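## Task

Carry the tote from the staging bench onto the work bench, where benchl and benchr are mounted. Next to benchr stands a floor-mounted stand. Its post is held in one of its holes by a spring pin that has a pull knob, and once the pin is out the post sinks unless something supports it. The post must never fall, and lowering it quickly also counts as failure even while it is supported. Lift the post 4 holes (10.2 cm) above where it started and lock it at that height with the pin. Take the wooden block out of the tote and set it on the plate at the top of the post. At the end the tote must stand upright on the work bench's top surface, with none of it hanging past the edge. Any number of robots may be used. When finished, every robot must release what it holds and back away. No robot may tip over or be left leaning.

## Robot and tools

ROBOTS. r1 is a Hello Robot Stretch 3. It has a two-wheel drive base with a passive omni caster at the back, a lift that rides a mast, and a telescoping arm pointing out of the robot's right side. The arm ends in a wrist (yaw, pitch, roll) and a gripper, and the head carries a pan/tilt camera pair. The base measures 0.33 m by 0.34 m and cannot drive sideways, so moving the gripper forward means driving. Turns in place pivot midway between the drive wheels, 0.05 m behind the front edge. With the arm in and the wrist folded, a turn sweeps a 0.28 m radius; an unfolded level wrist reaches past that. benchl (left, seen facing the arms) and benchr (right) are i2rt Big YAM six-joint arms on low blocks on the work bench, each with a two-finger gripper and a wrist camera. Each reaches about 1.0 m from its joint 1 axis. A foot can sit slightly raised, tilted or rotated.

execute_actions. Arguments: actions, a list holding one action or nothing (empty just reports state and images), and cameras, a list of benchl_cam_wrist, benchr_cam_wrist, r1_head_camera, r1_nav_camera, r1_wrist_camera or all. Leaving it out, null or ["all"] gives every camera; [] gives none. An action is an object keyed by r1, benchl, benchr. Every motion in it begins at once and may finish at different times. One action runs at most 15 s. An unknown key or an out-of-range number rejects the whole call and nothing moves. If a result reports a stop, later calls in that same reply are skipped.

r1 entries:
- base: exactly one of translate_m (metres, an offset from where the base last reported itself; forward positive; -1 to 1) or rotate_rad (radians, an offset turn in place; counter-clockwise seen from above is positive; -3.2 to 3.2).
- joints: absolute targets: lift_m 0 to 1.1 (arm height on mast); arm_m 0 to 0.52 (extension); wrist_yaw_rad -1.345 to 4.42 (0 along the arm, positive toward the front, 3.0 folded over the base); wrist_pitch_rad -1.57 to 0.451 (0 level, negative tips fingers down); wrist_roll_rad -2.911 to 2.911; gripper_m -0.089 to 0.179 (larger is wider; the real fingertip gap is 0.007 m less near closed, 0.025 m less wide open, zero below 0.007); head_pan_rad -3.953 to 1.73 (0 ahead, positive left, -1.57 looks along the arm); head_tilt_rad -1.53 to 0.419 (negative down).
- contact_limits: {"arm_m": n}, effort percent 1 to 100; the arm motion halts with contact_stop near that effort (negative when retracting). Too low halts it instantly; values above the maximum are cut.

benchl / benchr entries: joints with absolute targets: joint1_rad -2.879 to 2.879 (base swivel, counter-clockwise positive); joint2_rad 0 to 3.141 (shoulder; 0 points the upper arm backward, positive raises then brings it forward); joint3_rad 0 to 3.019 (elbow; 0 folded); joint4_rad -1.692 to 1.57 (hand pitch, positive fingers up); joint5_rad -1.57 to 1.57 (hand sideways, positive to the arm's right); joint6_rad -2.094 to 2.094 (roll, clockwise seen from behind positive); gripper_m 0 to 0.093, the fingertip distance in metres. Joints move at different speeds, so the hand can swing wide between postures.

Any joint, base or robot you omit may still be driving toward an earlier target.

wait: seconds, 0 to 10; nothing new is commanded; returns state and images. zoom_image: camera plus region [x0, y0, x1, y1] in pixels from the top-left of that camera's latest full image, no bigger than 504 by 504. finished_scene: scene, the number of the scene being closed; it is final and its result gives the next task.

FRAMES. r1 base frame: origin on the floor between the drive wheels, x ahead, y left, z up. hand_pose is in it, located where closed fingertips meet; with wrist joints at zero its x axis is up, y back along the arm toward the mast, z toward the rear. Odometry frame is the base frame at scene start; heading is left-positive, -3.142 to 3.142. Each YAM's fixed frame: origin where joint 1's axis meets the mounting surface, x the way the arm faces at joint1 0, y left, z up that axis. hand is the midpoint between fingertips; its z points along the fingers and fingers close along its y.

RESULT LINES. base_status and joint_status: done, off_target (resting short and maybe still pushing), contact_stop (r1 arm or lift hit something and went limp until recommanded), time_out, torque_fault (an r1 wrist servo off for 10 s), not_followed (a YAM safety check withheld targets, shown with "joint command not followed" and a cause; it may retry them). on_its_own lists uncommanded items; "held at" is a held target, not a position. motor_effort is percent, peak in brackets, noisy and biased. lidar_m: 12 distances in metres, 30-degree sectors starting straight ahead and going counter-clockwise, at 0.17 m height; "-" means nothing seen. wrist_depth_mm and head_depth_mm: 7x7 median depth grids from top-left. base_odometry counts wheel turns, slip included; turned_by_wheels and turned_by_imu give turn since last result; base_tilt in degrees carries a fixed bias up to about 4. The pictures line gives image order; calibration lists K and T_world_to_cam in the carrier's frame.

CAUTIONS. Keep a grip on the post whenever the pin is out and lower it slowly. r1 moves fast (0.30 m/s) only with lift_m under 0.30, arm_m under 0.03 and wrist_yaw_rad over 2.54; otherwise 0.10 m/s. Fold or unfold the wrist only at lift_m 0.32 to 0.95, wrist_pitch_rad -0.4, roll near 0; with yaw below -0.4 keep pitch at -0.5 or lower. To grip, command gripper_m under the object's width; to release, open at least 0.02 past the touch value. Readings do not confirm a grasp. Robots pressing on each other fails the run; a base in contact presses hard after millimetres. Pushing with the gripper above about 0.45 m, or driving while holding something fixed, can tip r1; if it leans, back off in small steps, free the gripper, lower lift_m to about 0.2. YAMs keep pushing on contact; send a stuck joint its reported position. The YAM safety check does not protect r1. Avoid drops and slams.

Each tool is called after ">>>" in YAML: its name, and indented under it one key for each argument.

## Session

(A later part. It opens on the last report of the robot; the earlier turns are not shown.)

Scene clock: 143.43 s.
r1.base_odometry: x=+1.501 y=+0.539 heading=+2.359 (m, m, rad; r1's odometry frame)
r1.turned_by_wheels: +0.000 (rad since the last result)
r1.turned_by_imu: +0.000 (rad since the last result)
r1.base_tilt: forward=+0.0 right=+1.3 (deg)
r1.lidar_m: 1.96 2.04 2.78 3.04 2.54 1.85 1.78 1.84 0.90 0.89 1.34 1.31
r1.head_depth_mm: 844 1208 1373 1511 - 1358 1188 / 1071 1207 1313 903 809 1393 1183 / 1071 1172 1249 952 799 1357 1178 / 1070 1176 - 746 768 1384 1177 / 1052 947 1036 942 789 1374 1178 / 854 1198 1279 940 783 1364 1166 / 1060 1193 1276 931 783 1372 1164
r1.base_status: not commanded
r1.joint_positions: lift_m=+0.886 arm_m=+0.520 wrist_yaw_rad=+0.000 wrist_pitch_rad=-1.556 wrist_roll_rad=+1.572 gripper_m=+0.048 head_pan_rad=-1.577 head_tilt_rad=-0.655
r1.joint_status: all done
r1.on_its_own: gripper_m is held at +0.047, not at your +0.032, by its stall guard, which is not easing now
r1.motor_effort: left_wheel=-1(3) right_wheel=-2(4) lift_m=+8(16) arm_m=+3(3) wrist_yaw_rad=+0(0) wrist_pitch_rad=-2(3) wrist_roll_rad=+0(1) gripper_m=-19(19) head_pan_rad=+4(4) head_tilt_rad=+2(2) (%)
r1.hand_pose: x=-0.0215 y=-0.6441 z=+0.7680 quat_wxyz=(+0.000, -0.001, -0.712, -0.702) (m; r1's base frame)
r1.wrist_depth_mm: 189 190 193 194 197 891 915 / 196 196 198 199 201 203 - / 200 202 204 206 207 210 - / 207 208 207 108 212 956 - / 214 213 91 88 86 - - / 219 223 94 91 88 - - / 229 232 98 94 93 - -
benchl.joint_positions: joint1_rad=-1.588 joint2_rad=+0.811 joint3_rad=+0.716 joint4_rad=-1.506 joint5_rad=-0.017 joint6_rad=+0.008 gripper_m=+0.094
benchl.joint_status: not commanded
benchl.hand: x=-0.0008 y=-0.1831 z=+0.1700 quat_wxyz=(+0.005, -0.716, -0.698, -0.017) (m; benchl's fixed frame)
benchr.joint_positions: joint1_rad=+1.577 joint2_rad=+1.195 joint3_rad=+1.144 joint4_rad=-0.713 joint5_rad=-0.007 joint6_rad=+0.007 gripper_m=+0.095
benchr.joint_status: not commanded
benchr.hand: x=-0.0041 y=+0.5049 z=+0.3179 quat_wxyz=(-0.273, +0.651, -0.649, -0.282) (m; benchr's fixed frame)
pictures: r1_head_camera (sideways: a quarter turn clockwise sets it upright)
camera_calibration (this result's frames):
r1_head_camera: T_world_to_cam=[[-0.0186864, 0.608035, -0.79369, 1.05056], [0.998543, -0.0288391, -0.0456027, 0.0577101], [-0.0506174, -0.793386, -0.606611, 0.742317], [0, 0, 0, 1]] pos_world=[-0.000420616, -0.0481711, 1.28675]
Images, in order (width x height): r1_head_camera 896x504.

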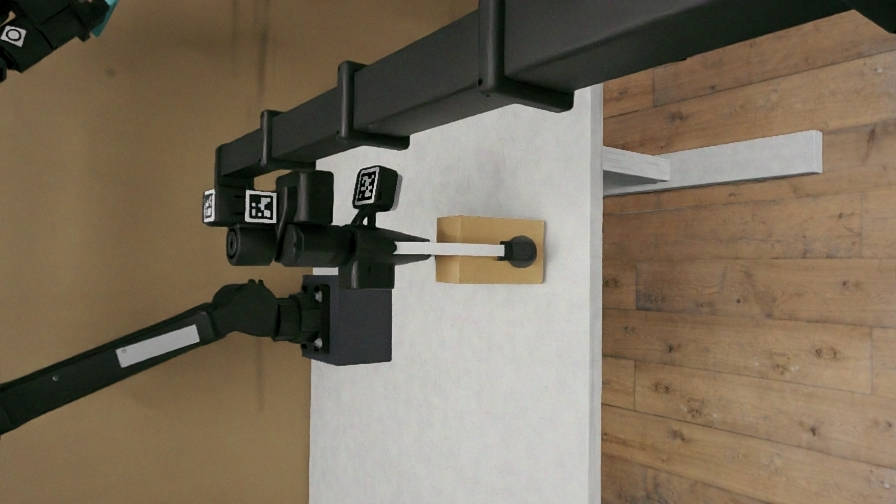

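>>> execute_actions:
  actions:
    - {"r1":{"joints":{"gripper_m":0.13}}}
  cameras: []

>>> execute_actions:
  actions:
    - {"r1":{"joints":{"lift_m":1.0}}}
  cameras: []

>>> execute_actions:
  actions:
    - {"r1":{"base":{"translate_m":-0.55},"joints":{"arm_m":0,"wrist_roll_rad":0}}}
  cameras: []

>>> execute_actions:
  actions:
    - {"r1":{"joints":{"lift_m":0.42,"wrist_pitch_rad":0,"gripper_m":0.08}}}

Scene clock: 146.07 s.
r1.base_odometry: x=+1.501 y=+0.539 heading=+2.359 (m, m, rad; r1's odometry frame)
r1.turned_by_wheels: +0.000 (rad since the last result)
r1.turned_by_imu: +0.000 (rad since the last result)
r1.base_tilt: forward=-0.1 right=+1.3 (deg)
r1.lidar_m: 1.96 2.03 2.79 3.06 2.53 1.85 1.79 1.84 0.89 0.89 1.35 1.31
r1.head_depth_mm: 841 1201 1365 1516 - 1361 1178 / 1076 1202 1316 903 813 1382 1183 / 1071 1179 1253 955 797 1359 1180 / 1067 1174 - 744 770 1378 1172 / 1056 947 1030 944 788 1375 1171 / 850 1191 1282 939 786 1375 1170 / 1060 1190 1274 930 781 1362 1163
r1.base_status: not commanded
r1.joint_positions: lift_m=+0.886 arm_m=+0.520 wrist_yaw_rad=+0.000 wrist_pitch_rad=-1.560 wrist_roll_rad=+1.572 gripper_m=+0.130 head_pan_rad=-1.577 head_tilt_rad=-0.655
r1.joint_status: all done
r1.motor_effort: left_wheel=-2(2) right_wheel=+2(3) lift_m=+14(15) arm_m=+3(3) wrist_yaw_rad=+0(0) wrist_pitch_rad=-1(2) wrist_roll_rad=+0(0) gripper_m=+0(81) head_pan_rad=+4(5) head_tilt_rad=+2(2) (%)
r1.hand_pose: x=-0.0215 y=-0.6430 z=+0.7678 quat_wxyz=(+0.000, -0.001, -0.711, -0.704) (m; r1's base frame)
r1.wrist_depth_mm: 188 190 190 193 195 920 910 / 192 195 197 199 200 203 - / 199 200 203 205 206 208 - / 204 206 207 112 144 - - / 211 211 213 89 88 - - / 217 - 221 92 91 - - / 224 228 228 95 94 - -
benchl.joint_positions: joint1_rad=-1.588 joint2_rad=+0.811 joint3_rad=+0.716 joint4_rad=-1.506 joint5_rad=-0.017 joint6_rad=+0.008 gripper_m=+0.094
benchl.joint_status: not commanded
benchl.hand: x=-0.0008 y=-0.1831 z=+0.1700 quat_wxyz=(+0.005, -0.716, -0.698, -0.017) (m; benchl's fixed frame)
benchr.joint_positions: joint1_rad=+1.577 joint2_rad=+1.195 joint3_rad=+1.144 joint4_rad=-0.713 joint5_rad=-0.007 joint6_rad=+0.007 gripper_m=+0.095
benchr.joint_status: not commanded
benchr.hand: x=-0.0041 y=+0.5049 z=+0.3179 quat_wxyz=(-0.273, +0.651, -0.649, -0.282) (m; benchr's fixed frame)
pictures: none
No camera images: the call's "cameras" was empty. Leave "cameras" out to get every camera's image.

Scene clock: 147.93 s.
r1.base_odometry: x=+1.501 y=+0.539 heading=+2.359 (m, m, rad; r1's odometry frame)
r1.turned_by_wheels: +0.000 (rad since the last result)
r1.turned_by_imu: +0.000 (rad since the last result)
r1.base_tilt: forward=-0.1 right=+1.3 (deg)
r1.lidar_m: 1.96 2.04 2.79 3.05 2.53 1.85 1.79 1.84 0.89 0.89 1.34 1.31
r1.head_depth_mm: 844 - - 992 803 1403 1180 / 1058 - 1289 959 798 1395 1179 / 1054 1244 1244 954 796 1348 1171 / 1058 1188 1180 739 766 1382 1173 / 1050 947 1028 945 787 1380 1168 / 850 1192 1280 937 787 1372 1167 / 1069 1189 1281 932 782 1370 1162
r1.base_status: not commanded
r1.joint_positions: lift_m=+0.999 arm_m=+0.520 wrist_yaw_rad=+0.000 wrist_pitch_rad=-1.560 wrist_roll_rad=+1.572 gripper_m=+0.130 head_pan_rad=-1.577 head_tilt_rad=-0.655
r1.joint_status: all done
r1.motor_effort: left_wheel=-2(3) right_wheel=+3(3) lift_m=+35(37) arm_m=+3(3) wrist_yaw_rad=+0(0) wrist_pitch_rad=-1(1) wrist_roll_rad=-1(0) gripper_m=-1(1) head_pan_rad=+4(4) head_tilt_rad=+2(2) (%)
r1.hand_pose: x=-0.0215 y=-0.6430 z=+0.8817 quat_wxyz=(+0.000, -0.001, -0.711, -0.704) (m; r1's base frame)
r1.wrist_depth_mm: 292 292 297 300 309 - - / 302 302 305 307 316 - - / 309 311 318 319 325 - - / 320 323 324 204 334 - - / 330 329 336 212 344 - - / 341 - 344 348 362 - - / 352 359 361 363 - - -
benchl.joint_positions: joint1_rad=-1.588 joint2_rad=+0.811 joint3_rad=+0.716 joint4_rad=-1.506 joint5_rad=-0.017 joint6_rad=+0.008 gripper_m=+0.094
benchl.joint_status: not commanded
benchl.hand: x=-0.0008 y=-0.1831 z=+0.1700 quat_wxyz=(+0.005, -0.716, -0.698, -0.017) (m; benchl's fixed frame)
benchr.joint_positions: joint1_rad=+1.577 joint2_rad=+1.195 joint3_rad=+1.144 joint4_rad=-0.713 joint5_rad=-0.007 joint6_rad=+0.007 gripper_m=+0.095
benchr.joint_status: not commanded
benchr.hand: x=-0.0041 y=+0.5049 z=+0.3179 quat_wxyz=(-0.273, +0.651, -0.649, -0.282) (m; benchr's fixed frame)
pictures: none
No camera images: the call's "cameras" was empty. Leave "cameras" out to get every camera's image.

Scene clock: 154.40 s.
r1.base_odometry: x=+1.891 y=+0.151 heading=+2.359 (m, m, rad; r1's odometry frame)
r1.turned_by_wheels: +0.000 (rad since the last result)
r1.turned_by_imu: +0.001 (rad since the last result)
r1.base_tilt: forward=-0.1 right=+1.3 (deg)
r1.lidar_m: 2.51 2.61 3.26 3.43 1.75 1.28 1.24 1.28 1.34 0.91 0.91 1.76
r1.head_depth_mm: 1075 1203 1321 - - - - / 1072 1203 1367 1511 - - - / 1069 1193 1330 1520 - - - / 1072 1200 1284 1535 1694 - - / 1070 1198 1359 1576 1672 1378 1167 / 1016 1190 1287 1016 1531 1356 1163 / 1062 1188 1277 935 780 1369 1163
r1.base_status: done
r1.joint_positions: lift_m=+0.999 arm_m=+0.001 wrist_yaw_rad=+0.000 wrist_pitch_rad=-1.560 wrist_roll_rad=+0.003 gripper_m=+0.130 head_pan_rad=-1.577 head_tilt_rad=-0.655
r1.joint_status: all done
joint sent to its limit — the command would take r1.arm_m past its lower limit, so that joint was sent only as far as its limit.
r1.motor_effort: left_wheel=-3(7) right_wheel=+4(4) lift_m=+35(35) arm_m=-4(5) wrist_yaw_rad=+0(0) wrist_pitch_rad=-1(1) wrist_roll_rad=-1(2) gripper_m=+1(0) head_pan_rad=+4(5) head_tilt_rad=+2(2) (%)
r1.hand_pose: x=-0.0216 y=-0.1250 z=+0.8817 quat_wxyz=(+0.502, +0.497, -0.503, -0.498) (m; r1's base frame)
r1.wrist_depth_mm: 974 - - - - - - / - - - - - - - / - - - - - - - / - - - - - - - / - - - - - - - / - - - - - - - / - - - - - - -
benchl.joint_positions: joint1_rad=-1.588 joint2_rad=+0.811 joint3_rad=+0.716 joint4_rad=-1.506 joint5_rad=-0.017 joint6_rad=+0.008 gripper_m=+0.094
benchl.joint_status: not commanded
benchl.hand: x=-0.0008 y=-0.1831 z=+0.1700 quat_wxyz=(+0.005, -0.716, -0.698, -0.017) (m; benchl's fixed frame)
benchr.joint_positions: joint1_rad=+1.577 joint2_rad=+1.195 joint3_rad=+1.144 joint4_rad=-0.713 joint5_rad=-0.007 joint6_rad=+0.007 gripper_m=+0.095
benchr.joint_status: not commanded
benchr.hand: x=-0.0041 y=+0.5049 z=+0.3179 quat_wxyz=(-0.273, +0.651, -0.649, -0.282) (m; benchr's fixed frame)
pictures: none
No camera images: the call's "cameras" was empty. Leave "cameras" out to get every camera's image.

Scene clock: 160.50 s.
r1.base_odometry: x=+1.891 y=+0.151 heading=+2.359 (m, m, rad; r1's odometry frame)
r1.turned_by_wheels: +0.000 (rad since the last result)
r1.turned_by_imu: +0.000 (rad since the last result)
r1.base_tilt: forward=-0.1 right=+1.3 (deg)
r1.lidar_m: 2.51 2.62 3.26 3.43 1.75 1.29 1.24 1.29 1.35 0.91 0.91 1.76
r1.head_depth_mm: 1072 1198 1369 1585 1705 1398 1178 / 1074 1198 1367 1588 1694 1389 1179 / 1068 1196 1340 1582 1695 1392 1176 / 1067 1194 1283 1543 1576 1392 1175 / 1068 1194 1355 1567 1675 1366 1168 / 1015 1194 1276 1016 1525 1354 1169 / 1065 1194 1281 933 780 1370 1161
r1.base_status: not commanded
r1.joint_positions: lift_m=+0.421 arm_m=+0.001 wrist_yaw_rad=+0.000 wrist_pitch_rad=-0.023 wrist_roll_rad=+0.003 gripper_m=+0.080 head_pan_rad=-1.577 head_tilt_rad=-0.655
r1.joint_status: all done
r1.motor_effort: left_wheel=-3(4) right_wheel=+3(4) lift_m=+15(34) arm_m=-3(3) wrist_yaw_rad=-1(0) wrist_pitch_rad=+7(7) wrist_roll_rad=-1(1) gripper_m=+0(82) head_pan_rad=+4(4) head_tilt_rad=+2(2) (%)
r1.hand_pose: x=-0.0214 y=-0.4020 z=+0.5293 quat_wxyz=(+0.706, +0.008, -0.708, -0.008) (m; r1's base frame)
r1.wrist_depth_mm: 427 470 995 - - - - / - 634 - - - - - / - 673 - - - - - / - - - - - - - / - - - - - - - / - - - - - - - / 851 764 861 826 871 887 890
benchl.joint_positions: joint1_rad=-1.588 joint2_rad=+0.811 joint3_rad=+0.716 joint4_rad=-1.506 joint5_rad=-0.017 joint6_rad=+0.008 gripper_m=+0.094
benchl.joint_status: not commanded
benchl.hand: x=-0.0008 y=-0.1831 z=+0.1700 quat_wxyz=(+0.005, -0.716, -0.698, -0.017) (m; benchl's fixed frame)
benchr.joint_positions: joint1_rad=+1.577 joint2_rad=+1.195 joint3_rad=+1.144 joint4_rad=-0.713 joint5_rad=-0.007 joint6_rad=+0.007 gripper_m=+0.095
benchr.joint_status: not commanded
benchr.hand: x=-0.0041 y=+0.5049 z=+0.3179 quat_wxyz=(-0.273, +0.651, -0.649, -0.282) (m; benchr's fixed frame)
pictures: benchl_cam_wrist, benchr_cam_wrist, r1_head_camera (sideways: a quarter turn clockwise sets it upright), r1_nav_camera (sideways: a quarter turn counterclockwise sets it upright), r1_wrist_camera
camera_calibration (this result's frames):
benchr_cam_wrist: T_world_to_cam=[[0.999945, 0.00775906, -0.00712558, 0.0027178], [0.00630774, -0.982733, -0.184924, 0.560728], [-0.00843738, 0.184869, -0.982727, 0.341072], [0, 0, 0, 1]] pos_world=[-0.00337682, 0.48797, 0.438892]
r1_head_camera: T_world_to_cam=[[-0.018687, 0.607921, -0.793777, 1.05068], [0.998543, -0.0288458, -0.0455994, 0.0577058], [-0.050618, -0.793473, -0.606497, 0.742168], [0, 0, 0, 1]] pos_world=[-0.000420635, -0.0481733, 1.28676]
r1_nav_camera: T_world_to_cam=[[-0.0500094, -0.626363, 0.777926, -0.963159], [-0.998442, 0.0506467, -0.0234062, 0.0856419], [-0.0247386, -0.777885, -0.62792, 0.774163], [0, 0, 0, 1]] pos_world=[0.0564931, -0.00541516, 1.23738]
r1_wrist_camera: T_world_to_cam=[[-0.999087, 0.015405, 0.0398585, -0.0392922], [-0.0355174, 0.219265, -0.975019, 0.633813], [-0.0237598, -0.975544, -0.218518, -0.111072], [0, 0, 0, 1]] pos_world=[-0.019384, -0.246724, 0.595274]
Images, in order (width x height): benchl_cam_wrist 504x504, benchr_cam_wrist 504x504, r1_head_camera 896x504, r1_nav_camera 672x504, r1_wrist_camera 644x364.

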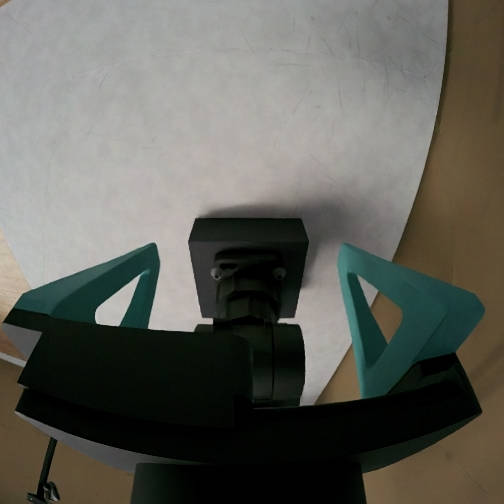

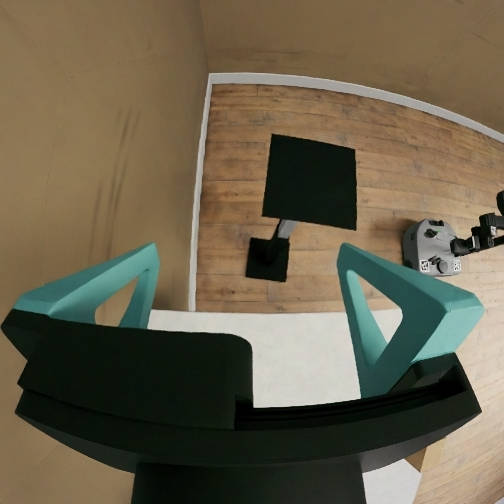

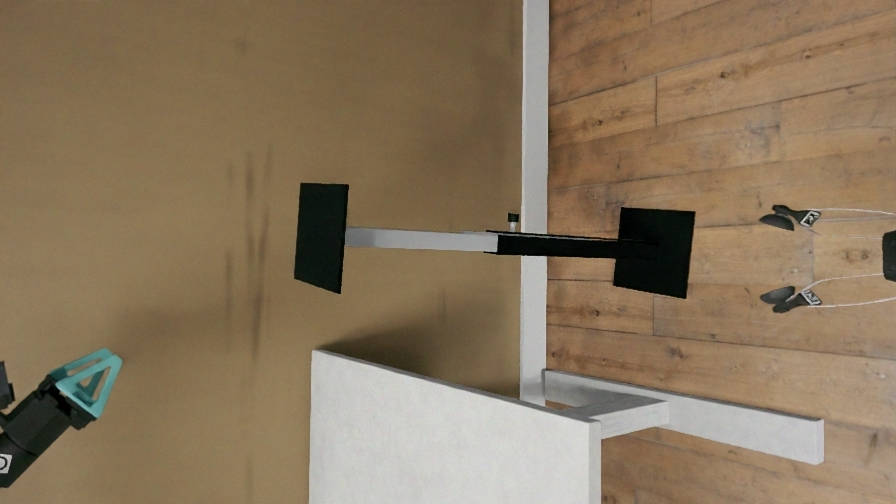

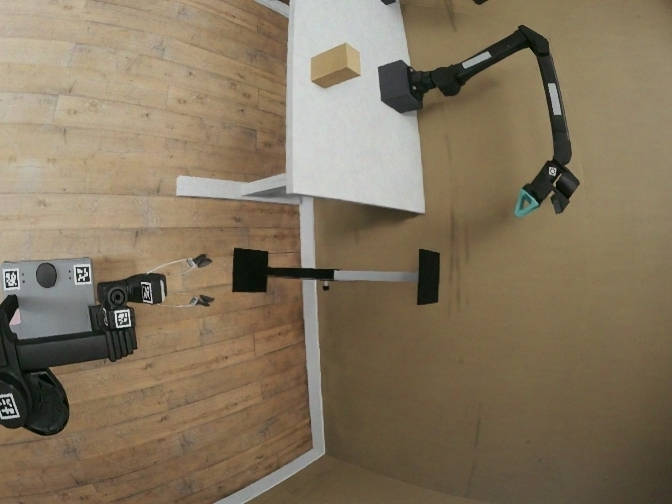

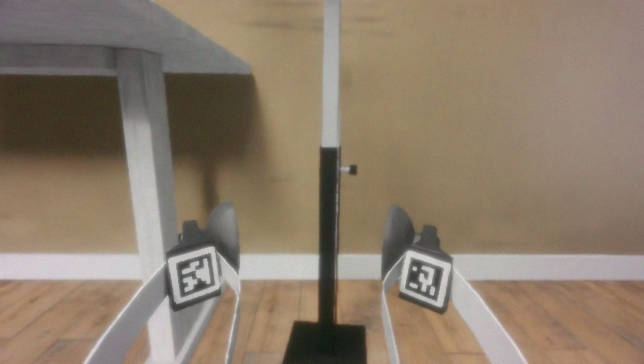

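>>> execute_actions:
  actions:
    - {"r1":{"base":{"translate_m":-0.7},"joints":{"lift_m":0.36}},"benchr":{"joints":{"joint1_rad":1.43,"joint3_rad":0.62,"joint4_rad":0.2}}}
  cameras: []

>>> execute_actions:
  actions:
    - {"r1":{"base":{"rotate_rad":1.57}},"benchr":{"joints":{"joint2_rad":1.6,"joint4_rad":0.62}}}
  cameras: []

>>> execute_actions:
  actions:
    - {"r1":{"base":{"translate_m":-0.87}}}

Scene clock: 173.30 s.
r1.base_odometry: x=+2.387 y=-0.343 heading=+2.358 (m, m, rad; r1's odometry frame)
r1.turned_by_wheels: +0.000 (rad since the last result)
r1.turned_by_imu: +0.001 (rad since the last result)
r1.base_tilt: forward=+0.0 right=+1.3 (deg)
r1.lidar_m: 3.19 3.33 3.54 2.09 0.76 0.56 0.54 0.56 0.76 1.29 1.11 1.32
r1.head_depth_mm: 1073 1204 1337 1437 1420 1328 1180 / 1071 1207 1364 1586 1698 1394 1181 / 1073 1206 1355 1573 1683 1385 1180 / 1069 1198 1357 1564 1679 1383 1182 / 1068 1195 1358 1565 1674 1374 1169 / 1068 1192 1359 1568 1668 1388 1165 / 1063 1190 1344 1565 1660 1374 1164
r1.base_status: done
r1.joint_positions: lift_m=+0.361 arm_m=+0.001 wrist_yaw_rad=+0.000 wrist_pitch_rad=-0.022 wrist_roll_rad=+0.003 gripper_m=+0.080 head_pan_rad=-1.577 head_tilt_rad=-0.655
r1.joint_status: all done
r1.motor_effort: left_wheel=-3(9) right_wheel=+4(4) lift_m=+14(17) arm_m=-3(3) wrist_yaw_rad=+0(0) wrist_pitch_rad=+7(7) wrist_roll_rad=-1(1) gripper_m=+0(1) head_pan_rad=+4(4) head_tilt_rad=+2(2) (%)
r1.hand_pose: x=-0.0214 y=-0.4020 z=+0.4695 quat_wxyz=(+0.706, +0.008, -0.708, -0.008) (m; r1's base frame)
r1.wrist_depth_mm: 947 982 - - - 905 610 / - - - - - 906 601 / - - - - - 887 599 / - - - - - 912 612 / - - - - - 903 593 / 935 - 948 - 964 892 606 / 766 782 787 805 796 777 610
benchl.joint_positions: joint1_rad=-1.588 joint2_rad=+0.811 joint3_rad=+0.716 joint4_rad=-1.506 joint5_rad=-0.017 joint6_rad=+0.008 gripper_m=+0.094
benchl.joint_status: not commanded
benchl.hand: x=-0.0008 y=-0.1831 z=+0.1700 quat_wxyz=(+0.005, -0.716, -0.698, -0.017) (m; benchl's fixed frame)
benchr.joint_positions: joint1_rad=+1.420 joint2_rad=+1.197 joint3_rad=+0.631 joint4_rad=+0.186 joint5_rad=-0.007 joint6_rad=+0.007 gripper_m=+0.095
benchr.joint_status: all done
benchr.hand: x=+0.0737 y=+0.4922 z=+0.2118 quat_wxyz=(-0.422, +0.539, -0.628, -0.369) (m; benchr's fixed frame)
pictures: none
No camera images: the call's "cameras" was empty. Leave "cameras" out to get every camera's image.

Scene clock: 176.73 s.
r1.base_odometry: x=+2.387 y=-0.343 heading=-2.355 (m, m, rad; r1's odometry frame)
r1.turned_by_wheels: +1.570 (rad since the last result)
r1.turned_by_imu: +1.573 (rad since the last result)
r1.base_tilt: forward=-0.1 right=+1.3 (deg)
r1.lidar_m: 2.00 0.75 0.55 0.54 0.56 0.77 1.29 1.11 1.32 3.19 3.33 3.54
r1.head_depth_mm: 2706 2203 2453 2164 1704 1409 1182 / 2726 2994 3018 2170 1694 1390 1187 / 2725 3028 2982 2160 1700 1391 1173 / 2760 3042 2962 2159 1688 1382 1172 / 2699 3014 2935 2121 1674 1381 1167 / 2692 3032 2920 2138 1667 1375 1166 / 2730 3047 2917 2118 1668 1377 1165
r1.base_status: done
r1.joint_positions: lift_m=+0.361 arm_m=+0.001 wrist_yaw_rad=+0.000 wrist_pitch_rad=-0.022 wrist_roll_rad=+0.003 gripper_m=+0.080 head_pan_rad=-1.577 head_tilt_rad=-0.655
r1.joint_status: not commanded
r1.motor_effort: left_wheel=-4(8) right_wheel=+4(9) lift_m=+15(15) arm_m=-3(3) wrist_yaw_rad=+0(0) wrist_pitch_rad=+7(7) wrist_roll_rad=-1(1) gripper_m=+0(1) head_pan_rad=+4(4) head_tilt_rad=+2(2) (%)
r1.hand_pose: x=-0.0214 y=-0.4020 z=+0.4695 quat_wxyz=(+0.706, +0.008, -0.708, -0.008) (m; r1's base frame)
r1.wrist_depth_mm: - - - - - - 718 / - - - - - - - / - - - - - - - / - - - - - - - / - - - - - - - / 997 - 974 - 984 - 921 / 795 778 795 778 790 796 799
benchl.joint_positions: joint1_rad=-1.588 joint2_rad=+0.811 joint3_rad=+0.716 joint4_rad=-1.506 joint5_rad=-0.017 joint6_rad=+0.008 gripper_m=+0.094
benchl.joint_status: not commanded
benchl.hand: x=-0.0008 y=-0.1831 z=+0.1700 quat_wxyz=(+0.005, -0.716, -0.698, -0.017) (m; benchl's fixed frame)
benchr.joint_positions: joint1_rad=+1.420 joint2_rad=+1.598 joint3_rad=+0.631 joint4_rad=+0.605 joint5_rad=-0.007 joint6_rad=+0.007 gripper_m=+0.095
benchr.joint_status: all done
benchr.hand: x=+0.0811 y=+0.5411 z=+0.1055 quat_wxyz=(-0.428, +0.536, -0.624, -0.374) (m; benchr's fixed frame)
pictures: none
No camera images: the call's "cameras" was empty. Leave "cameras" out to get every camera's image.

Scene clock: 186.57 s.
r1.base_odometry: x=+3.002 y=+0.273 heading=-2.355 (m, m, rad; r1's odometry frame)
r1.turned_by_wheels: +0.000 (rad since the last result)
r1.turned_by_imu: +0.001 (rad since the last result)
r1.base_tilt: forward=-0.1 right=+1.2 (deg)
r1.lidar_m: 2.03 0.77 0.57 0.55 0.57 0.44 0.42 0.44 0.61 0.62 3.32 4.34
r1.head_depth_mm: 1194 1179 1169 1089 1140 1131 1098 / 1773 1732 1331 1418 1554 1370 1180 / 1368 907 1139 754 1684 1387 1177 / 2693 2105 1247 754 1367 1313 1175 / 2690 2088 1304 1917 1672 1381 1174 / 2703 2973 1216 1910 1660 1372 1171 / 2687 3003 2910 1969 1662 1369 1161
r1.base_status: done
r1.joint_positions: lift_m=+0.361 arm_m=+0.001 wrist_yaw_rad=+0.000 wrist_pitch_rad=-0.022 wrist_roll_rad=+0.003 gripper_m=+0.080 head_pan_rad=-1.577 head_tilt_rad=-0.655
r1.joint_status: not commanded
r1.motor_effort: left_wheel=-4(9) right_wheel=+4(4) lift_m=+15(15) arm_m=-3(3) wrist_yaw_rad=+0(1) wrist_pitch_rad=+7(7) wrist_roll_rad=-1(1) gripper_m=-1(0) head_pan_rad=+4(4) head_tilt_rad=+2(1) (%)
r1.hand_pose: x=-0.0214 y=-0.4020 z=+0.4695 quat_wxyz=(+0.706, +0.008, -0.708, -0.008) (m; r1's base frame)
r1.wrist_depth_mm: - - 658 585 641 641 495 / - - - 718 - 726 484 / - - - 755 - 708 481 / - - - 782 - 744 480 / - - - 812 - 718 477 / - - 905 835 916 729 481 / 768 784 775 743 815 649 482
benchl.joint_positions: joint1_rad=-1.588 joint2_rad=+0.811 joint3_rad=+0.716 joint4_rad=-1.506 joint5_rad=-0.017 joint6_rad=+0.008 gripper_m=+0.094
benchl.joint_status: not commanded
benchl.hand: x=-0.0008 y=-0.1831 z=+0.1700 quat_wxyz=(+0.005, -0.716, -0.698, -0.017) (m; benchl's fixed frame)
benchr.joint_positions: joint1_rad=+1.420 joint2_rad=+1.598 joint3_rad=+0.631 joint4_rad=+0.605 joint5_rad=-0.007 joint6_rad=+0.007 gripper_m=+0.095
benchr.joint_status: not commanded
benchr.hand: x=+0.0811 y=+0.5411 z=+0.1055 quat_wxyz=(-0.428, +0.536, -0.624, -0.374) (m; benchr's fixed frame)
pictures: benchl_cam_wrist, benchr_cam_wrist, r1_head_camera (sideways: a quarter turn clockwise sets it upright), r1_nav_camera (sideways: a quarter turn counterclockwise sets it upright), r1_wrist_camera
camera_calibration (this result's frames):
benchr_cam_wrist: T_world_to_cam=[[0.989294, -0.145813, -0.0060456, -0.000435403], [-0.12458, -0.822205, -0.555391, 0.519332], [0.0760127, 0.550198, -0.831567, -0.094028], [0, 0, 0, 1]] pos_world=[0.0722763, 0.478667, 0.210239]
r1_head_camera: T_world_to_cam=[[-0.0186872, 0.607921, -0.793778, 1.05068], [0.998543, -0.0288456, -0.0455994, 0.0577058], [-0.0506178, -0.793473, -0.606496, 0.742168], [0, 0, 0, 1]] pos_world=[-0.000420623, -0.0481733, 1.28676]
r1_nav_camera: T_world_to_cam=[[-0.0500093, -0.626362, 0.777926, -0.963159], [-0.998442, 0.0506464, -0.0234063, 0.0856419], [-0.0247384, -0.777885, -0.62792, 0.774162], [0, 0, 0, 1]] pos_world=[0.0564931, -0.00541517, 1.23738]
r1_wrist_camera: T_world_to_cam=[[-0.999087, 0.0154358, 0.0398465, -0.03689], [-0.0355178, 0.218494, -0.975192, 0.575282], [-0.0237591, -0.975716, -0.217746, -0.124598], [0, 0, 0, 1]] pos_world=[-0.0193839, -0.246698, 0.535349]
Images, in order (width x height): benchl_cam_wrist 504x504, benchr_cam_wrist 504x504, r1_head_camera 896x504, r1_nav_camera 672x504, r1_wrist_camera 644x364.

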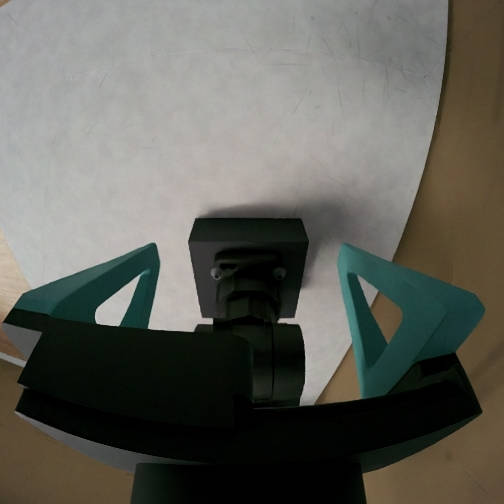

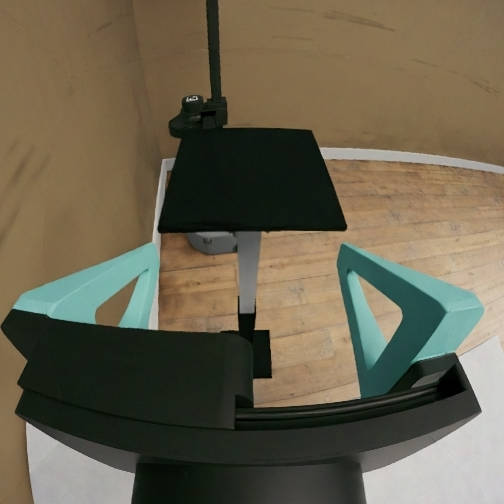

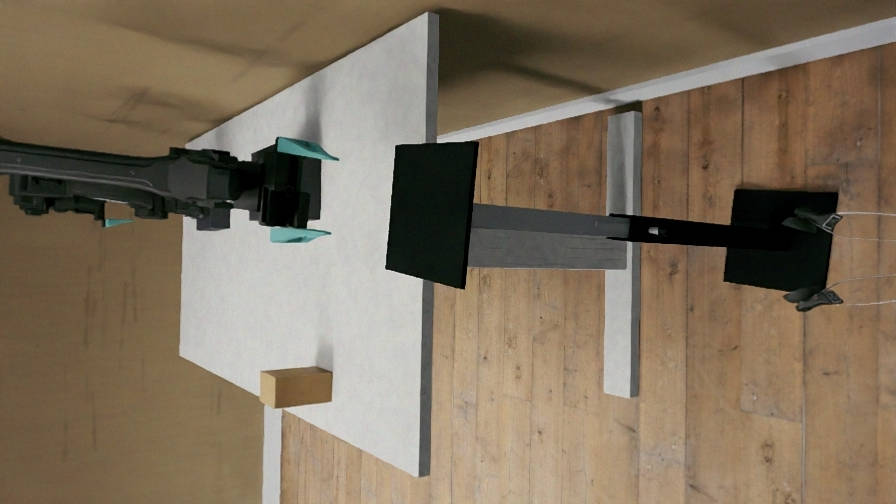

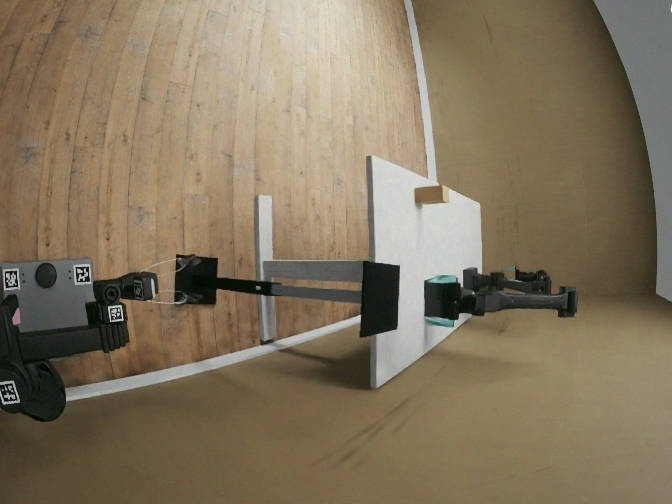

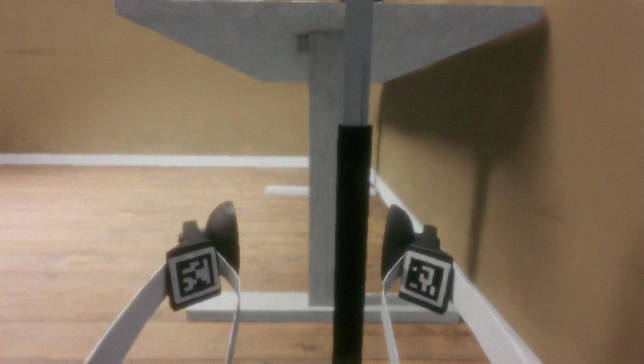

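>>> execute_actions:
  actions:
    - {"r1":{"base":{"translate_m":-0.033},"joints":{"lift_m":0.37,"arm_m":0.1,"gripper_m":0.06}},"benchr":{"joints":{"joint2_rad":2.03,"joint3_rad":0.67,"joint4_rad":0.96}}}
  cameras: ["benchr_cam_wrist","r1_wrist_camera","r1_head_camera"]

Scene clock: 191.67 s.
r1.base_odometry: x=+3.025 y=+0.296 heading=-2.355 (m, m, rad; r1's odometry frame)
r1.turned_by_wheels: +0.000 (rad since the last result)
r1.turned_by_imu: +0.000 (rad since the last result)
r1.base_tilt: forward=+0.0 right=+1.3 (deg)
r1.lidar_m: 2.04 0.77 0.57 0.55 0.55 0.41 0.39 0.41 0.56 0.62 3.34 4.34
r1.head_depth_mm: 1099 1085 1074 1045 1054 1043 1032 / 1631 1608 1327 1316 1529 1336 1180 / 861 1162 1190 1040 1687 1384 1179 / 2691 1959 1240 751 1328 1357 1217 / 2725 2099 1299 1070 1673 1382 1165 / 2717 2899 1219 1899 1665 1384 1169 / 2726 2985 2902 1961 1667 1369 1168
r1.base_status: done
r1.joint_positions: lift_m=+0.369 arm_m=+0.100 wrist_yaw_rad=+0.000 wrist_pitch_rad=-0.022 wrist_roll_rad=+0.003 gripper_m=+0.060 head_pan_rad=-1.577 head_tilt_rad=-0.655
r1.joint_status: all done
r1.motor_effort: left_wheel=-4(9) right_wheel=+4(6) lift_m=+35(36) arm_m=+3(2) wrist_yaw_rad=+0(0) wrist_pitch_rad=+7(7) wrist_roll_rad=-1(1) gripper_m=+0(73) head_pan_rad=+5(4) head_tilt_rad=+2(1) (%)
r1.hand_pose: x=-0.0214 y=-0.5003 z=+0.4784 quat_wxyz=(+0.706, +0.008, -0.708, -0.008) (m; r1's base frame)
r1.wrist_depth_mm: - 649 641 497 603 582 441 / - - - 616 - 653 440 / - - - 638 - 675 446 / - - - 289 - 655 438 / - - - 302 - 661 441 / 997 - 980 315 942 681 432 / 796 789 760 728 756 623 440
benchl.joint_positions: joint1_rad=-1.588 joint2_rad=+0.811 joint3_rad=+0.716 joint4_rad=-1.506 joint5_rad=-0.017 joint6_rad=+0.008 gripper_m=+0.094
benchl.joint_status: not commanded
benchl.hand: x=-0.0008 y=-0.1831 z=+0.1700 quat_wxyz=(+0.005, -0.716, -0.698, -0.017) (m; benchl's fixed frame)
benchr.joint_positions: joint1_rad=+1.420 joint2_rad=+2.027 joint3_rad=+0.643 joint4_rad=+0.946 joint5_rad=-0.007 joint6_rad=+0.007 gripper_m=+0.095
benchr.joint_status: all done
benchr.hand: x=+0.0806 y=+0.5373 z=-0.0394 quat_wxyz=(-0.403, +0.550, -0.640, -0.353) (m; benchr's fixed frame)
pictures: benchr_cam_wrist, r1_head_camera (sideways: a quarter turn clockwise sets it upright), r1_wrist_camera
camera_calibration (this result's frames):
benchr_cam_wrist: T_world_to_cam=[[0.989223, -0.146283, -0.00633342, -0.00104998], [-0.130585, -0.861853, -0.490058, 0.460046], [0.0662286, 0.485604, -0.871667, -0.178547], [0, 0, 0, 1]] pos_world=[0.0729388, 0.483041, 0.069809]
r1_head_camera: T_world_to_cam=[[-0.0186872, 0.607921, -0.793778, 1.05068], [0.998543, -0.0288456, -0.0455994, 0.0577058], [-0.0506178, -0.793474, -0.606496, 0.742168], [0, 0, 0, 1]] pos_world=[-0.000420623, -0.0481733, 1.28676]
r1_wrist_camera: T_world_to_cam=[[-0.999087, 0.0154376, 0.0398456, -0.0357286], [-0.0355175, 0.218452, -0.975201, 0.605478], [-0.0237591, -0.975726, -0.217704, -0.218571], [0, 0, 0, 1]] pos_world=[-0.0193839, -0.344981, 0.544303]
Images, in order (width x height): benchr_cam_wrist 504x504, r1_head_camera 896x504, r1_wrist_camera 644x364.

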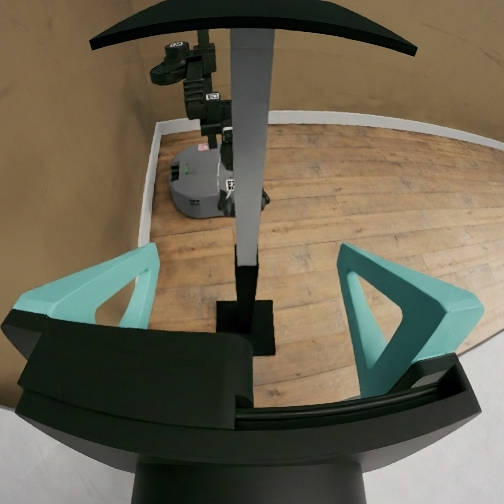

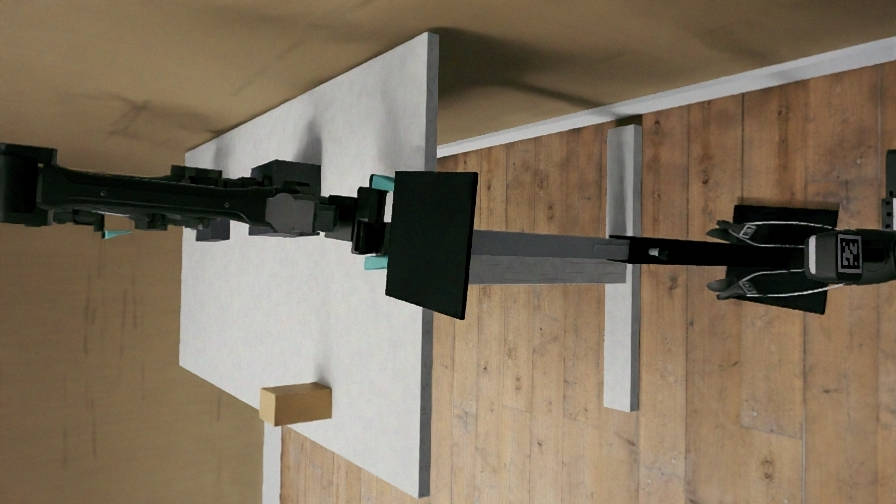

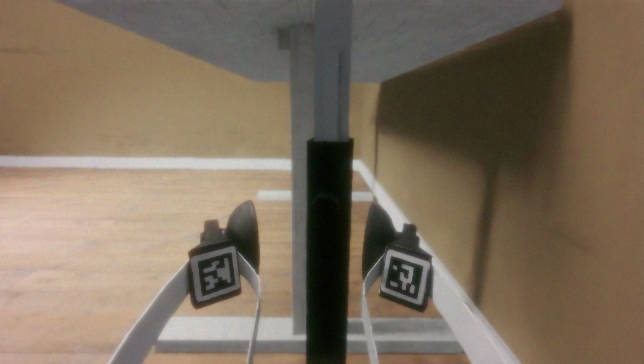

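>>> execute_actions:
  actions:
    - {"r1":{"base":{"translate_m":-0.008},"joints":{"arm_m":0.16}},"benchr":{"joints":{"joint2_rad":2.2,"joint3_rad":0.97,"joint4_rad":0.84}}}
  cameras: ["benchr_cam_wrist","r1_wrist_camera","r1_head_camera"]

Scene clock: 194.07 s.
r1.base_odometry: x=+3.031 y=+0.302 heading=-2.356 (m, m, rad; r1's odometry frame)
r1.turned_by_wheels: +0.000 (rad since the last result)
r1.turned_by_imu: +0.000 (rad since the last result)
r1.base_tilt: forward=-0.1 right=+1.4 (deg)
r1.lidar_m: 2.04 0.77 0.57 0.55 0.54 0.40 0.38 0.40 0.55 0.62 3.32 4.35
r1.head_depth_mm: 1077 1068 1058 1041 1033 1020 1009 / 1596 1580 1308 1293 1499 1335 1181 / 831 1680 1256 1038 1700 1391 1229 / 2684 1947 1184 749 1431 1291 - / 2712 2105 1302 1071 1675 1381 1168 / 2694 2910 1213 1905 1677 1377 1164 / 2721 3074 2900 1899 1663 1362 1168
r1.base_status: done
r1.joint_positions: lift_m=+0.369 arm_m=+0.160 wrist_yaw_rad=+0.000 wrist_pitch_rad=-0.022 wrist_roll_rad=+0.003 gripper_m=+0.060 head_pan_rad=-1.577 head_tilt_rad=-0.655
r1.joint_status: all done
r1.motor_effort: left_wheel=-4(7) right_wheel=+3(6) lift_m=+35(35) arm_m=+3(5) wrist_yaw_rad=+0(0) wrist_pitch_rad=+7(7) wrist_roll_rad=-1(1) gripper_m=+0(2) head_pan_rad=+5(5) head_tilt_rad=+2(2) (%)
r1.hand_pose: x=-0.0214 y=-0.5603 z=+0.4784 quat_wxyz=(+0.706, +0.008, -0.708, -0.008) (m; r1's base frame)
r1.wrist_depth_mm: - 642 638 213 625 583 432 / - - - 557 - 642 440 / - - - 582 - 639 432 / - - - 225 - 651 429 / - - - 230 - 642 436 / - - 987 246 951 653 436 / 804 802 741 256 763 604 433
benchl.joint_positions: joint1_rad=-1.588 joint2_rad=+0.811 joint3_rad=+0.716 joint4_rad=-1.506 joint5_rad=-0.017 joint6_rad=+0.008 gripper_m=+0.094
benchl.joint_status: not commanded
benchl.hand: x=-0.0008 y=-0.1831 z=+0.1700 quat_wxyz=(+0.005, -0.716, -0.698, -0.017) (m; benchl's fixed frame)
benchr.joint_positions: joint1_rad=+1.420 joint2_rad=+2.197 joint3_rad=+0.949 joint4_rad=+0.843 joint5_rad=-0.007 joint6_rad=+0.007 gripper_m=+0.095
benchr.joint_status: all done
benchr.hand: x=+0.0959 y=+0.6387 z=-0.0621 quat_wxyz=(-0.414, +0.544, -0.634, -0.362) (m; benchr's fixed frame)
pictures: benchr_cam_wrist, r1_head_camera (sideways: a quarter turn clockwise sets it upright), r1_wrist_camera
camera_calibration (this result's frames):
benchr_cam_wrist: T_world_to_cam=[[0.989253, -0.146079, -0.00621473, -0.00167968], [-0.128108, -0.845496, -0.518387, 0.525845], [0.070471, 0.513612, -0.855124, -0.265848], [0, 0, 0, 1]] pos_world=[0.087761, 0.580897, 0.0452475]
r1_head_camera: T_world_to_cam=[[-0.0186871, 0.607921, -0.793778, 1.05068], [0.998543, -0.0288457, -0.0455994, 0.0577058], [-0.0506179, -0.793473, -0.606496, 0.742168], [0, 0, 0, 1]] pos_world=[-0.000420629, -0.0481733, 1.28676]
r1_wrist_camera: T_world_to_cam=[[-0.999087, 0.0154376, 0.0398458, -0.0348024], [-0.0355177, 0.218452, -0.975201, 0.618585], [-0.0237591, -0.975726, -0.217704, -0.277114], [0, 0, 0, 1]] pos_world=[-0.0193839, -0.40498, 0.544303]
Images, in order (width x height): benchr_cam_wrist 504x504, r1_head_camera 896x504, r1_wrist_camera 644x364.

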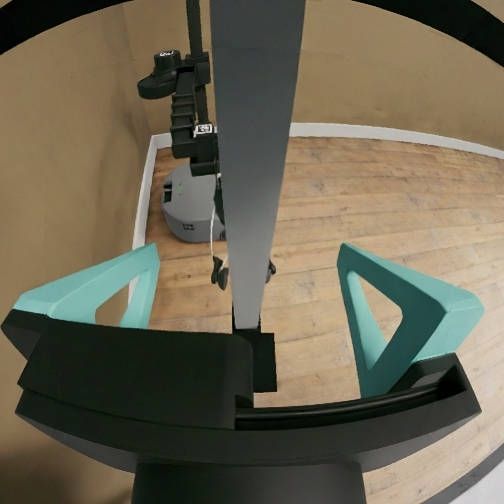

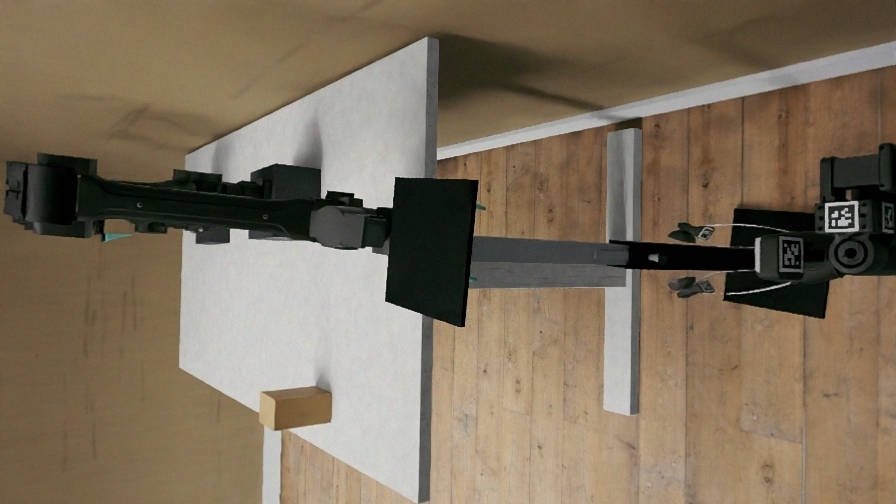

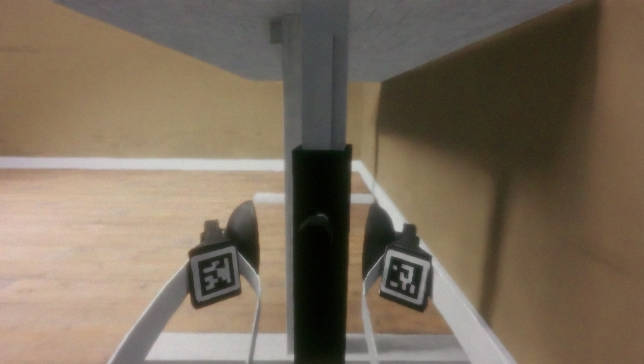

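>>> execute_actions:
  actions:
    - {"r1":{"joints":{"arm_m":0.19}},"benchr":{"joints":{"joint2_rad":2.26,"joint3_rad":1.11,"joint4_rad":0.77}}}
  cameras: []

>>> execute_actions:
  actions:
    - {"r1":{"joints":{"gripper_m":-0.01}},"benchr":{"joints":{"gripper_m":0}}}
  cameras: ["benchr_cam_wrist","r1_wrist_camera","r1_head_camera"]

Scene clock: 196.73 s.
r1.base_odometry: x=+3.031 y=+0.302 heading=-2.356 (m, m, rad; r1's odometry frame)
r1.turned_by_wheels: +0.000 (rad since the last result)
r1.turned_by_imu: +0.000 (rad since the last result)
r1.base_tilt: forward=+0.0 right=+1.3 (deg)
r1.lidar_m: 2.04 0.77 0.57 0.55 0.54 0.40 0.38 0.40 0.55 0.62 3.32 4.36
r1.head_depth_mm: 1072 1066 1052 1045 1032 1019 1008 / 1615 1565 1305 1289 1512 1341 1181 / 833 1709 1250 1035 1708 1392 1259 / 2645 1939 1178 750 1435 1311 1121 / 2726 2114 1295 1072 1676 1373 1169 / 2706 2902 1216 1904 1677 1372 1164 / 2691 3002 2916 1909 1659 1368 1164
r1.base_status: not commanded
r1.joint_positions: lift_m=+0.369 arm_m=+0.190 wrist_yaw_rad=+0.000 wrist_pitch_rad=-0.022 wrist_roll_rad=+0.003 gripper_m=+0.060 head_pan_rad=-1.577 head_tilt_rad=-0.655
r1.joint_status: all done
r1.motor_effort: left_wheel=-3(4) right_wheel=+4(3) lift_m=+35(35) arm_m=+3(3) wrist_yaw_rad=+0(1) wrist_pitch_rad=+7(7) wrist_roll_rad=-1(1) gripper_m=+0(0) head_pan_rad=+5(4) head_tilt_rad=+2(2) (%)
r1.hand_pose: x=-0.0214 y=-0.5903 z=+0.4784 quat_wxyz=(+0.706, +0.008, -0.708, -0.008) (m; r1's base frame)
r1.wrist_depth_mm: - 629 634 183 619 573 438 / - - - 190 - 647 436 / - - - 195 - 658 434 / - - - 192 - 659 433 / - - - 198 975 643 428 / - - 980 209 923 652 430 / 795 801 806 219 796 596 430
benchl.joint_positions: joint1_rad=-1.588 joint2_rad=+0.811 joint3_rad=+0.716 joint4_rad=-1.506 joint5_rad=-0.017 joint6_rad=+0.008 gripper_m=+0.094
benchl.joint_status: not commanded
benchl.hand: x=-0.0008 y=-0.1831 z=+0.1700 quat_wxyz=(+0.005, -0.716, -0.698, -0.017) (m; benchl's fixed frame)
benchr.joint_positions: joint1_rad=+1.420 joint2_rad=+2.216 joint3_rad=+0.983 joint4_rad=+0.807 joint5_rad=-0.009 joint6_rad=+0.007 gripper_m=+0.095
benchr.joint_status: joint3_rad time_out (moved +0.035 of +0.161); the others done
benchr.on_its_own: joint3_rad reads +0.983 and still pushes toward +1.096 since a time_out
benchr.hand: x=+0.0971 y=+0.6475 z=-0.0695 quat_wxyz=(-0.408, +0.547, -0.637, -0.358) (m; benchr's fixed frame)
pictures: none
No camera images: the call's "cameras" was empty. Leave "cameras" out to get every camera's image.

not run: a stop came earlier in this reply.

>>> execute_actions:
  actions:
    - {"r1":{"joints":{"gripper_m":-0.01}},"benchr":{"joints":{"gripper_m":0,"joint2_rad":2.2,"joint3_rad":0.96,"joint4_rad":0.84}}}
  cameras: ["benchr_cam_wrist","r1_wrist_camera","r1_head_camera"]

Scene clock: 198.33 s.
r1.base_odometry: x=+3.031 y=+0.302 heading=-2.356 (m, m, rad; r1's odometry frame)
r1.turned_by_wheels: +0.000 (rad since the last result)
r1.turned_by_imu: +0.000 (rad since the last result)
r1.base_tilt: forward=-0.1 right=+1.3 (deg)
r1.lidar_m: 2.04 0.77 0.57 0.55 0.54 0.40 0.38 0.40 0.55 0.62 3.31 4.35
r1.head_depth_mm: 1078 1064 1059 1039 1030 1018 1009 / 1600 1574 1313 1287 1498 1331 1183 / 833 1685 1249 1079 1691 1388 1256 / 2691 1959 1180 747 1434 1356 1121 / 2700 2094 1300 1065 1672 1378 1172 / 2705 2920 1218 1901 1657 1372 1168 / 2695 3035 2906 1895 1661 1367 1165
r1.base_status: not commanded
r1.joint_positions: lift_m=+0.369 arm_m=+0.190 wrist_yaw_rad=-0.003 wrist_pitch_rad=-0.020 wrist_roll_rad=+0.003 gripper_m=-0.009 head_pan_rad=-1.577 head_tilt_rad=-0.655
r1.joint_status: all done
r1.motor_effort: left_wheel=-4(4) right_wheel=+5(5) lift_m=+35(35) arm_m=+2(3) wrist_yaw_rad=+2(3) wrist_pitch_rad=+6(7) wrist_roll_rad=+0(1) gripper_m=-12(85) head_pan_rad=+4(5) head_tilt_rad=+2(2) (%)
r1.hand_pose: x=-0.0222 y=-0.5904 z=+0.4790 quat_wxyz=(+0.706, +0.006, -0.708, -0.008) (m; r1's base frame)
r1.wrist_depth_mm: - 638 633 182 602 575 433 / - - - 188 - 658 437 / - - - 209 - 645 432 / - - - 193 - 649 429 / - - - 196 - 666 432 / - - - 210 974 652 423 / 800 790 807 220 802 634 424
benchl.joint_positions: joint1_rad=-1.588 joint2_rad=+0.811 joint3_rad=+0.716 joint4_rad=-1.506 joint5_rad=-0.017 joint6_rad=+0.008 gripper_m=+0.094
benchl.joint_status: not commanded
benchl.hand: x=-0.0008 y=-0.1831 z=+0.1700 quat_wxyz=(+0.005, -0.716, -0.698, -0.017) (m; benchl's fixed frame)
benchr.joint_positions: joint1_rad=+1.420 joint2_rad=+2.216 joint3_rad=+0.975 joint4_rad=+0.826 joint5_rad=-0.009 joint6_rad=+0.007 gripper_m=+0.001
benchr.joint_status: all done
benchr.hand: x=+0.0968 y=+0.6457 z=-0.0682 quat_wxyz=(-0.411, +0.546, -0.635, -0.360) (m; benchr's fixed frame)
pictures: benchr_cam_wrist, r1_head_camera (sideways: a quarter turn clockwise sets it upright), r1_wrist_camera
camera_calibration (this result's frames):
benchr_cam_wrist: T_world_to_cam=[[0.989395, -0.145096, -0.00670798, -0.00222861], [-0.128126, -0.85006, -0.510864, 0.532158], [0.0684224, 0.506306, -0.859635, -0.270067], [0, 0, 0, 1]] pos_world=[0.088867, 0.588779, 0.0396866]
r1_head_camera: T_world_to_cam=[[-0.0186871, 0.607921, -0.793778, 1.05068], [0.998543, -0.0288457, -0.0455994, 0.0577058], [-0.0506179, -0.793473, -0.606496, 0.742168], [0, 0, 0, 1]] pos_world=[-0.000420629, -0.0481733, 1.28676]
r1_wrist_camera: T_world_to_cam=[[-0.999038, 0.0183764, 0.0398101, -0.0333361], [-0.034902, 0.216283, -0.975707, 0.62469], [-0.0265402, -0.976158, -0.215434, -0.307776], [0, 0, 0, 1]] pos_world=[-0.0196696, -0.434936, 0.544536]
Images, in order (width x height): benchr_cam_wrist 504x504, r1_head_camera 896x504, r1_wrist_camera 644x364.

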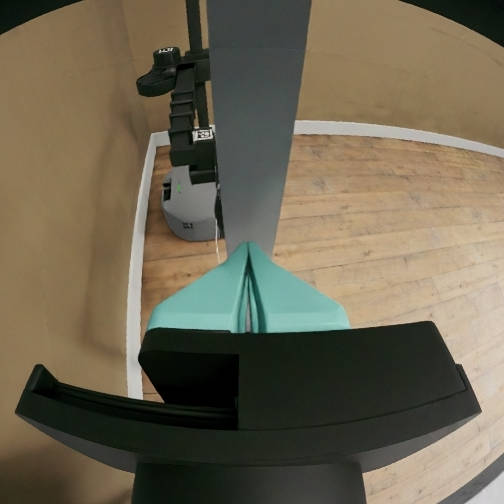

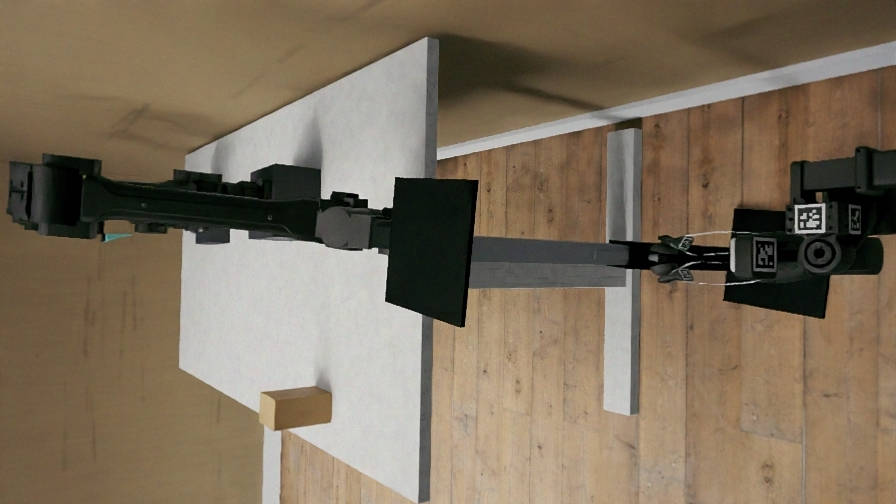

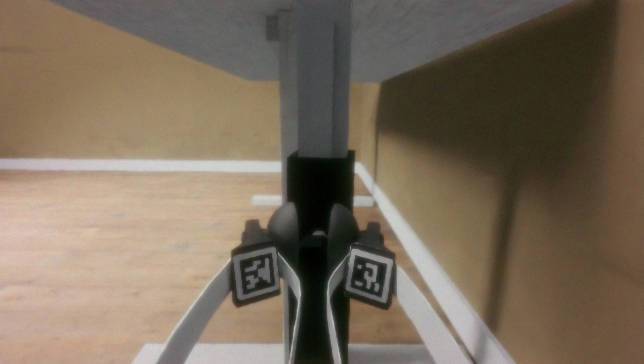

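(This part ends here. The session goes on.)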